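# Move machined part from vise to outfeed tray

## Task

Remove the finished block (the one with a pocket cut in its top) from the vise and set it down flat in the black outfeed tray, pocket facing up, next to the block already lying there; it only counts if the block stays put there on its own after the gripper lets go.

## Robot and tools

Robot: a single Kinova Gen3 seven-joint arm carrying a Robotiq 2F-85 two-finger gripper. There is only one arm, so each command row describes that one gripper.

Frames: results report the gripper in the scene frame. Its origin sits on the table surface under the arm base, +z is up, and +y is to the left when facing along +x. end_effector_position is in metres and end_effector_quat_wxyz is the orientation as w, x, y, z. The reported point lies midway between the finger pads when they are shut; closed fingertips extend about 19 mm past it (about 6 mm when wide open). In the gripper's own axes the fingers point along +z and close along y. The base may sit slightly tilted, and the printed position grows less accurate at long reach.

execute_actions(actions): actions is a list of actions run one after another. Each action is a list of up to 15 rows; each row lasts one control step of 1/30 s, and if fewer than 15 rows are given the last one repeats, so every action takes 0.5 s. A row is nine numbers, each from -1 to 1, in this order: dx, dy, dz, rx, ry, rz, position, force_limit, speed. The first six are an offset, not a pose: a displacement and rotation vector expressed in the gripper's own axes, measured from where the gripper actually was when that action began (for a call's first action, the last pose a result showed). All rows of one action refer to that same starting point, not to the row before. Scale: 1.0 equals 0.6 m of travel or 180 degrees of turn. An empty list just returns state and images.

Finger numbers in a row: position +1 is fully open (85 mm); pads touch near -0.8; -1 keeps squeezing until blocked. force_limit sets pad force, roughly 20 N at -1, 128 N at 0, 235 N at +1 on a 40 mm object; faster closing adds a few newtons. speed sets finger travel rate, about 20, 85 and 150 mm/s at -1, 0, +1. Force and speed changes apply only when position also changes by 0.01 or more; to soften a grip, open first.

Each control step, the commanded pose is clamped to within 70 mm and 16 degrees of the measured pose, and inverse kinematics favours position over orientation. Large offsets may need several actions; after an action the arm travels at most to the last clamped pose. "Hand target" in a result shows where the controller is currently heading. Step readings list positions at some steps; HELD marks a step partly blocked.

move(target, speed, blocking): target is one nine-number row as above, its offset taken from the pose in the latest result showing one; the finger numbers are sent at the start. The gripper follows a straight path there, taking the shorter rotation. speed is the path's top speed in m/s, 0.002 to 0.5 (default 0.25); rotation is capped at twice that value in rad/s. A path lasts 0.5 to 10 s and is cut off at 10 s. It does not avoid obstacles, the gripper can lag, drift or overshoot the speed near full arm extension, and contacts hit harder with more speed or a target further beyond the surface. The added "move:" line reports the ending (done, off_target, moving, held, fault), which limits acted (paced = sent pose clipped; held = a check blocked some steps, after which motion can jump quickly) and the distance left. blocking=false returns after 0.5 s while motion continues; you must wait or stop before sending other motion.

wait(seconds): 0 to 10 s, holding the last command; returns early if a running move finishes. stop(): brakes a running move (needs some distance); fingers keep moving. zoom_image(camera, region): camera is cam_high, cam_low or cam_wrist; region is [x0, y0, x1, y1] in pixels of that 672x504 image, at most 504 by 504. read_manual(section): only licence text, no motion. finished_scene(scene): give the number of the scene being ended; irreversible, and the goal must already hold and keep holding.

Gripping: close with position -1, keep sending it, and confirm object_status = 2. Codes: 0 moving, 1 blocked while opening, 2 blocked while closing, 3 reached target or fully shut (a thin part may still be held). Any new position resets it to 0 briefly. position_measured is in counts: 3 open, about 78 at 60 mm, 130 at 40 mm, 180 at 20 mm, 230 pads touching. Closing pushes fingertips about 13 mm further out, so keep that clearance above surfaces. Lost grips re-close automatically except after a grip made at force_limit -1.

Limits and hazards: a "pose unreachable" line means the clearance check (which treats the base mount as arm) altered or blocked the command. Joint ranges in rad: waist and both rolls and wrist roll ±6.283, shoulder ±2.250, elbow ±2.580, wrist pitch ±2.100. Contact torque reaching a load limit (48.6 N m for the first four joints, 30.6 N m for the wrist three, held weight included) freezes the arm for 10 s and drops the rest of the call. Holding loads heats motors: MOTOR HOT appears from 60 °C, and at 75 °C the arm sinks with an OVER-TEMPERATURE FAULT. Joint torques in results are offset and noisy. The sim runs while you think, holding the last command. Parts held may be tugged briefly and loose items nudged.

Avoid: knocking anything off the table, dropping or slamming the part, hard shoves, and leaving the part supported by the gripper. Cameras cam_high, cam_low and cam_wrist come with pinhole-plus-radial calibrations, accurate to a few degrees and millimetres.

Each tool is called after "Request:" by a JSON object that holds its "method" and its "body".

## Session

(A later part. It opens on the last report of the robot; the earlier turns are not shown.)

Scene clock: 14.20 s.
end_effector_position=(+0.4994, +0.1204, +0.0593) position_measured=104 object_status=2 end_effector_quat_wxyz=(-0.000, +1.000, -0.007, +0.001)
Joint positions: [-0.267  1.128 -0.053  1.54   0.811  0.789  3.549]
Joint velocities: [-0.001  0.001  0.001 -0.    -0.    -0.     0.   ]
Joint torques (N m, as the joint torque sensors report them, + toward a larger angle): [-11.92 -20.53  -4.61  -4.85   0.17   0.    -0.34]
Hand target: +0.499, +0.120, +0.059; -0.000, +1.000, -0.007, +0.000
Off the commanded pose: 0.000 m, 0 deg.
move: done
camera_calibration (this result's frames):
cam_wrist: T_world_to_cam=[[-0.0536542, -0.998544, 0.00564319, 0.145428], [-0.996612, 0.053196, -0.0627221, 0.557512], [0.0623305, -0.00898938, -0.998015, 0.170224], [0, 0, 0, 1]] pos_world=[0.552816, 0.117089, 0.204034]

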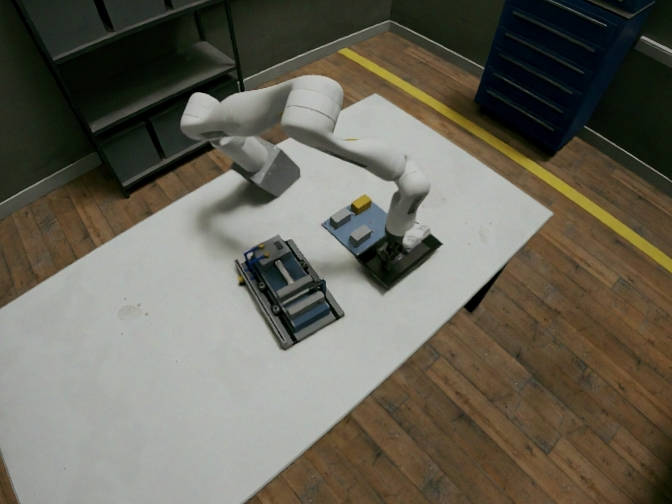

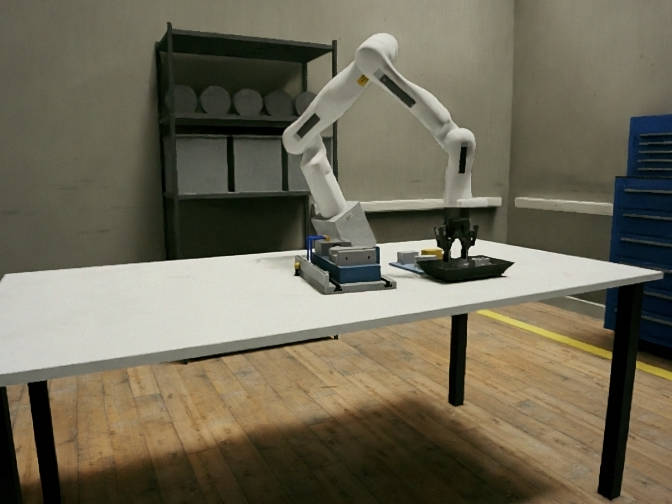

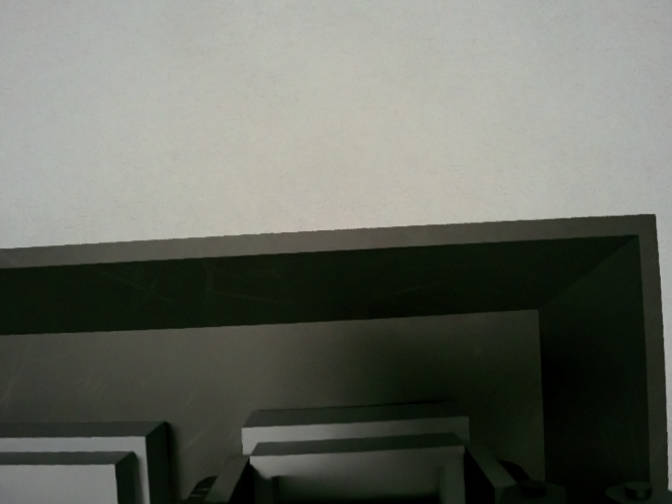

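Request:
{"method": "move", "body": {"target": [0,0,0.009,0,0,0,-1,0,-0.3], "speed": 0.01}}

Scene clock: 15.00 s.
end_effector_position=(+0.4995, +0.1204, +0.0539) position_measured=104 object_status=2 end_effector_quat_wxyz=(-0.000, +1.000, -0.007, +0.001)
Joint positions: [-0.264  1.137 -0.049  1.539  0.816  0.78   3.546]
Joint velocities: [ 0.     0.     0.001  0.001  0.    -0.001 -0.   ]
Joint torques (N m, as the joint torque sensors report them, + toward a larger angle): [-11.99 -20.64  -4.66  -4.67   0.14   0.1   -0.41]
Hand target: +0.499, +0.120, +0.054; -0.000, +1.000, -0.007, +0.001
Off the commanded pose: 0.000 m, 0 deg.
move: done
camera_calibration (this result's frames):
cam_wrist: T_world_to_cam=[[-0.0536927, -0.998542, 0.00563033, 0.145489], [-0.996606, 0.0532346, -0.0627873, 0.557222], [0.062396, -0.00898244, -0.998011, 0.164842], [0, 0, 0, 1]] pos_world=[0.552857, 0.117094, 0.198682]

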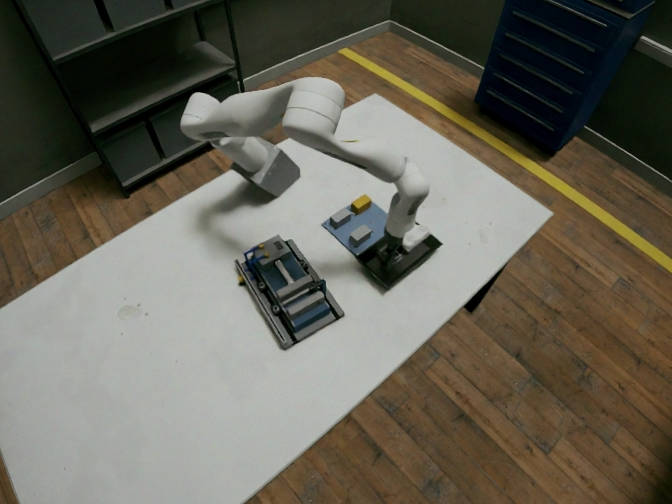

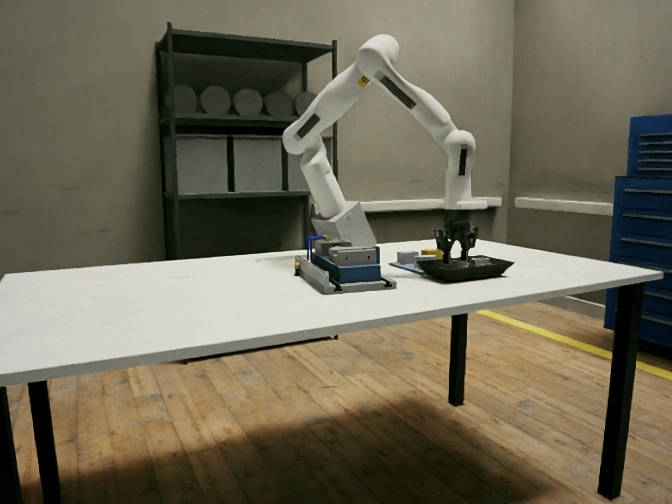

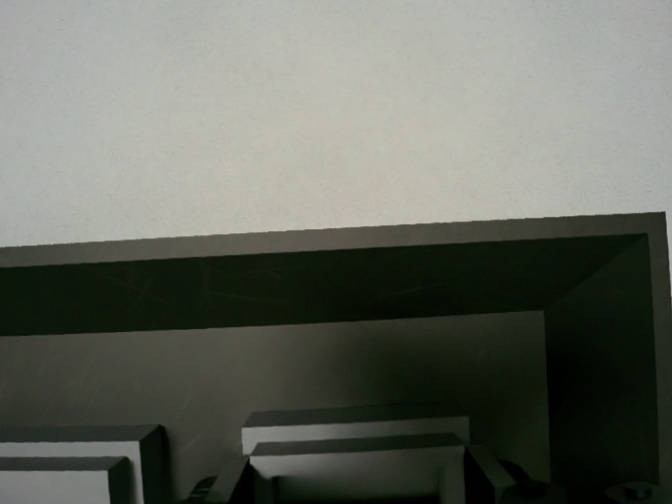

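No contact yet.

Request:
{"method": "move", "body": {"target": [0,0,0.006,0,0,0,-1,0,-0.3], "speed": 0.01}}

Scene clock: 15.73 s.
end_effector_position=(+0.4995, +0.1204, +0.0530) position_measured=104 object_status=2 end_effector_quat_wxyz=(-0.000, +1.000, -0.007, +0.001)
Joint positions: [-0.264  1.139 -0.048  1.54   0.818  0.777  3.544]
Joint velocities: [-0.002  0.001  0.001  0.    -0.001 -0.001 -0.   ]
Joint torques (N m, as the joint torque sensors report them, + toward a larger angle): [-10.03 -16.31  -3.22  -5.59   1.05  -1.24  -0.37]
Hand target: +0.499, +0.120, +0.050; -0.000, +1.000, -0.007, +0.001
Off the commanded pose: 0.003 m, 0 deg.
move: done
camera_calibration (this result's frames):
cam_wrist: T_world_to_cam=[[-0.053796, -0.998536, 0.00558581, 0.145608], [-0.996533, 0.0533308, -0.0638606, 0.557212], [0.0634692, -0.00900189, -0.997943, 0.163342], [0, 0, 0, 1]] pos_world=[0.552746, 0.117149, 0.197777]

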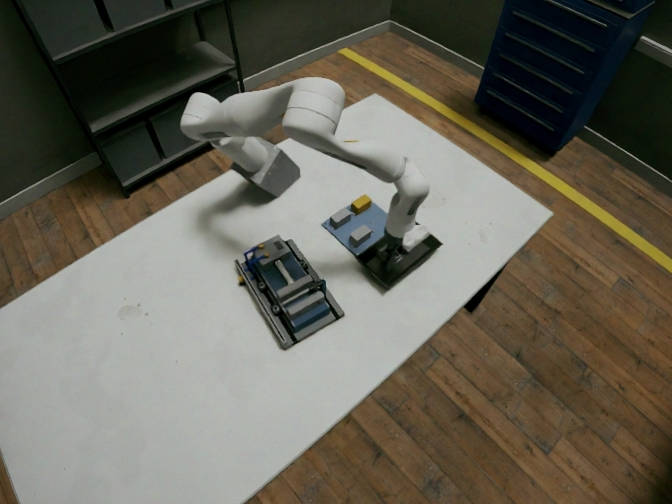

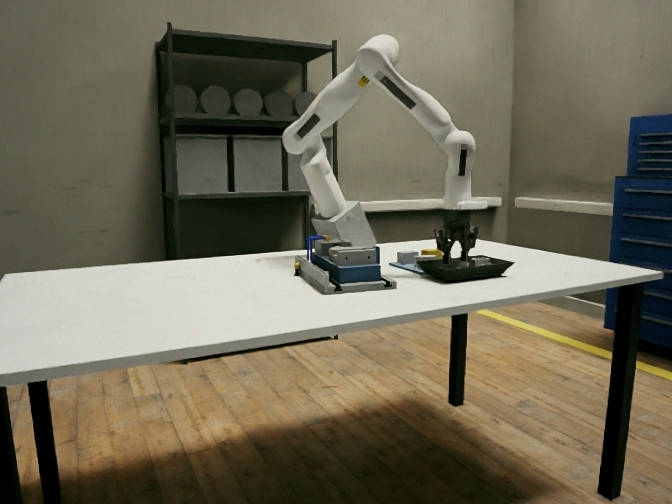

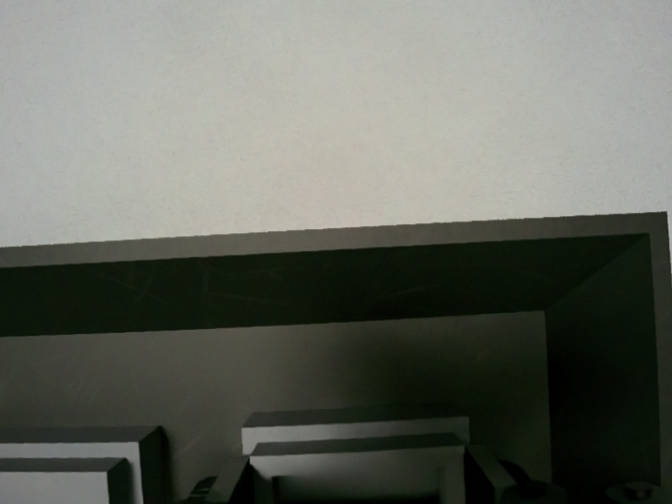

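Request:
{"method": "execute_actions", "body": {"actions": [[[0,0,0,0,0,0,0.42,0,0]]]}}

Request:
{"method": "move", "body": {"target": [0,0,-0.11,0,0,0,0.42,0,0], "speed": 0.15}}

Scene clock: 16.30 s.
end_effector_position=(+0.4995, +0.1204, +0.0530) position_measured=76 object_status=0 end_effector_quat_wxyz=(-0.000, +1.000, -0.007, +0.001)
Joint positions: [-0.265  1.139 -0.048  1.54   0.817  0.777  3.544]
Joint velocities: [ 0. -0.  0.  0. -0.  0. -0.]
Joint torques (N m, as the joint torque sensors report them, + toward a larger angle): [-11.63 -19.91  -4.25  -4.42   0.16   0.24  -0.31]
Hand target: +0.500, +0.120, +0.053; -0.000, +1.000, -0.007, +0.001
Off the commanded pose: 0.000 m, 0 deg.
Step readings (end_effector_position):
0: (+0.4995, +0.1204, +0.0530)
1: (+0.4997, +0.1205, +0.0534)
2: (+0.4999, +0.1205, +0.0537)
4: (+0.5000, +0.1206, +0.0536)
8: (+0.4996, +0.1205, +0.0531)
15: end_effector_position above
camera_calibration (this result's frames):
cam_wrist: T_world_to_cam=[[-0.0538024, -0.998536, 0.00557075, 0.145614], [-0.996531, 0.053338, -0.0638886, 0.557224], [0.0634979, -0.00898879, -0.997941, 0.163343], [0, 0, 0, 1]] pos_world=[0.552754, 0.117148, 0.197796]

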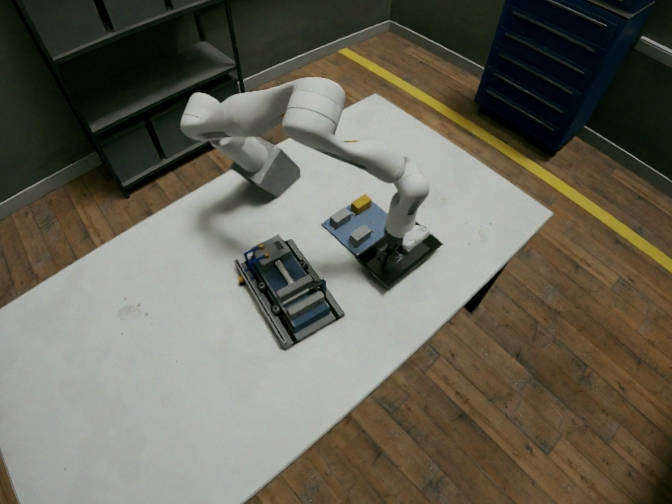

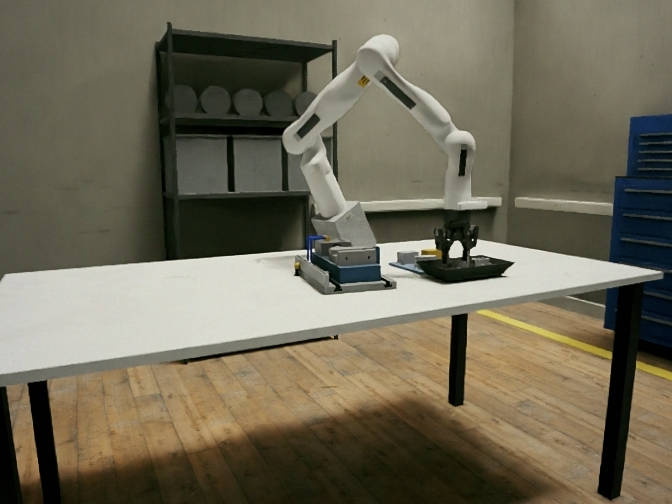

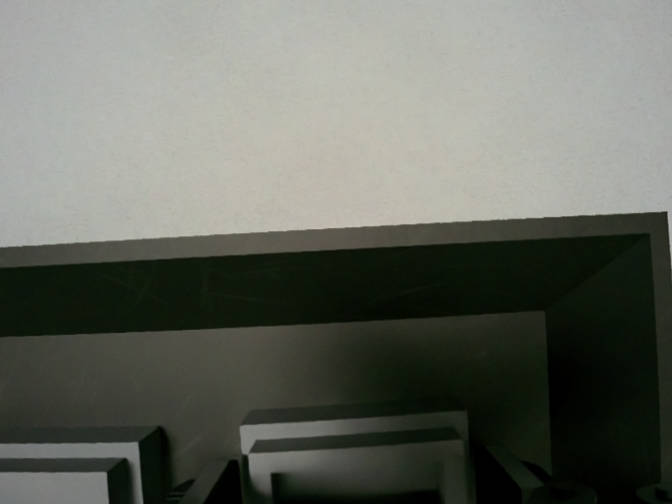

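Scene clock: 17.10 s.
end_effector_position=(+0.4991, +0.1202, +0.1187) position_measured=76 object_status=3 end_effector_quat_wxyz=(-0.000, +1.000, -0.007, +0.001)
Joint positions: [-0.297  1.029 -0.092  1.545  0.755  0.892  3.584]
Joint velocities: [ 0.    -0.004 -0.001  0.001  0.     0.001  0.   ]
Joint torques (N m, as the joint torque sensors report them, + toward a larger angle): [-11.21 -19.45  -4.77  -5.23   0.08   0.07  -0.28]
Hand target: +0.499, +0.120, +0.119; -0.000, +1.000, -0.007, +0.001
Off the commanded pose: 0.000 m, 0 deg.
move: done
camera_calibration (this result's frames):
cam_wrist: T_world_to_cam=[[-0.0536118, -0.998546, 0.00568649, 0.144883], [-0.996568, 0.0531442, -0.0634696, 0.560964], [0.0630751, -0.00906969, -0.997968, 0.229186], [0, 0, 0, 1]] pos_world=[0.55235, 0.116939, 0.263501]

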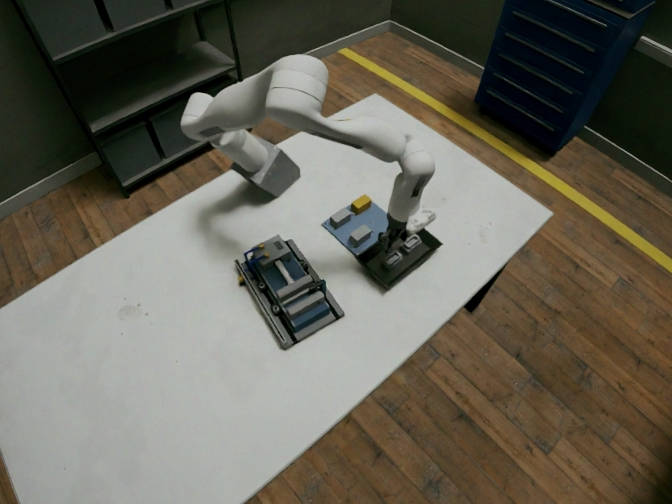

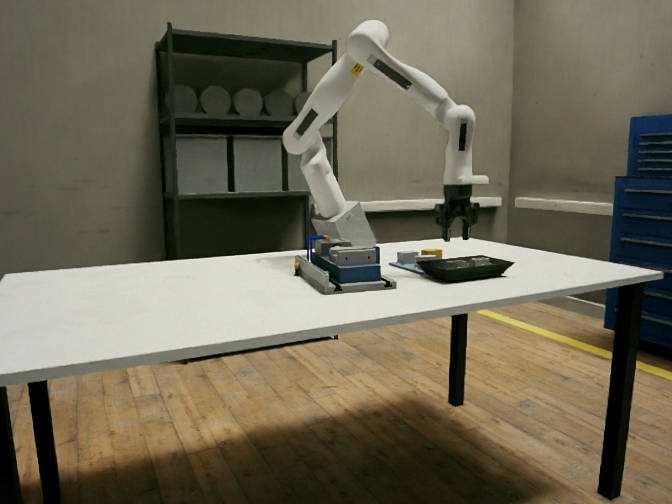

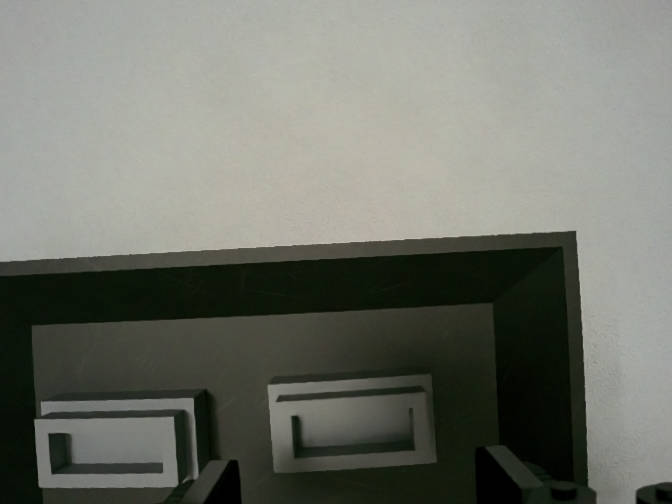

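Request:
{"method": "finished_scene", "body": {"scene": 1}}

The scene is finished: the task was done.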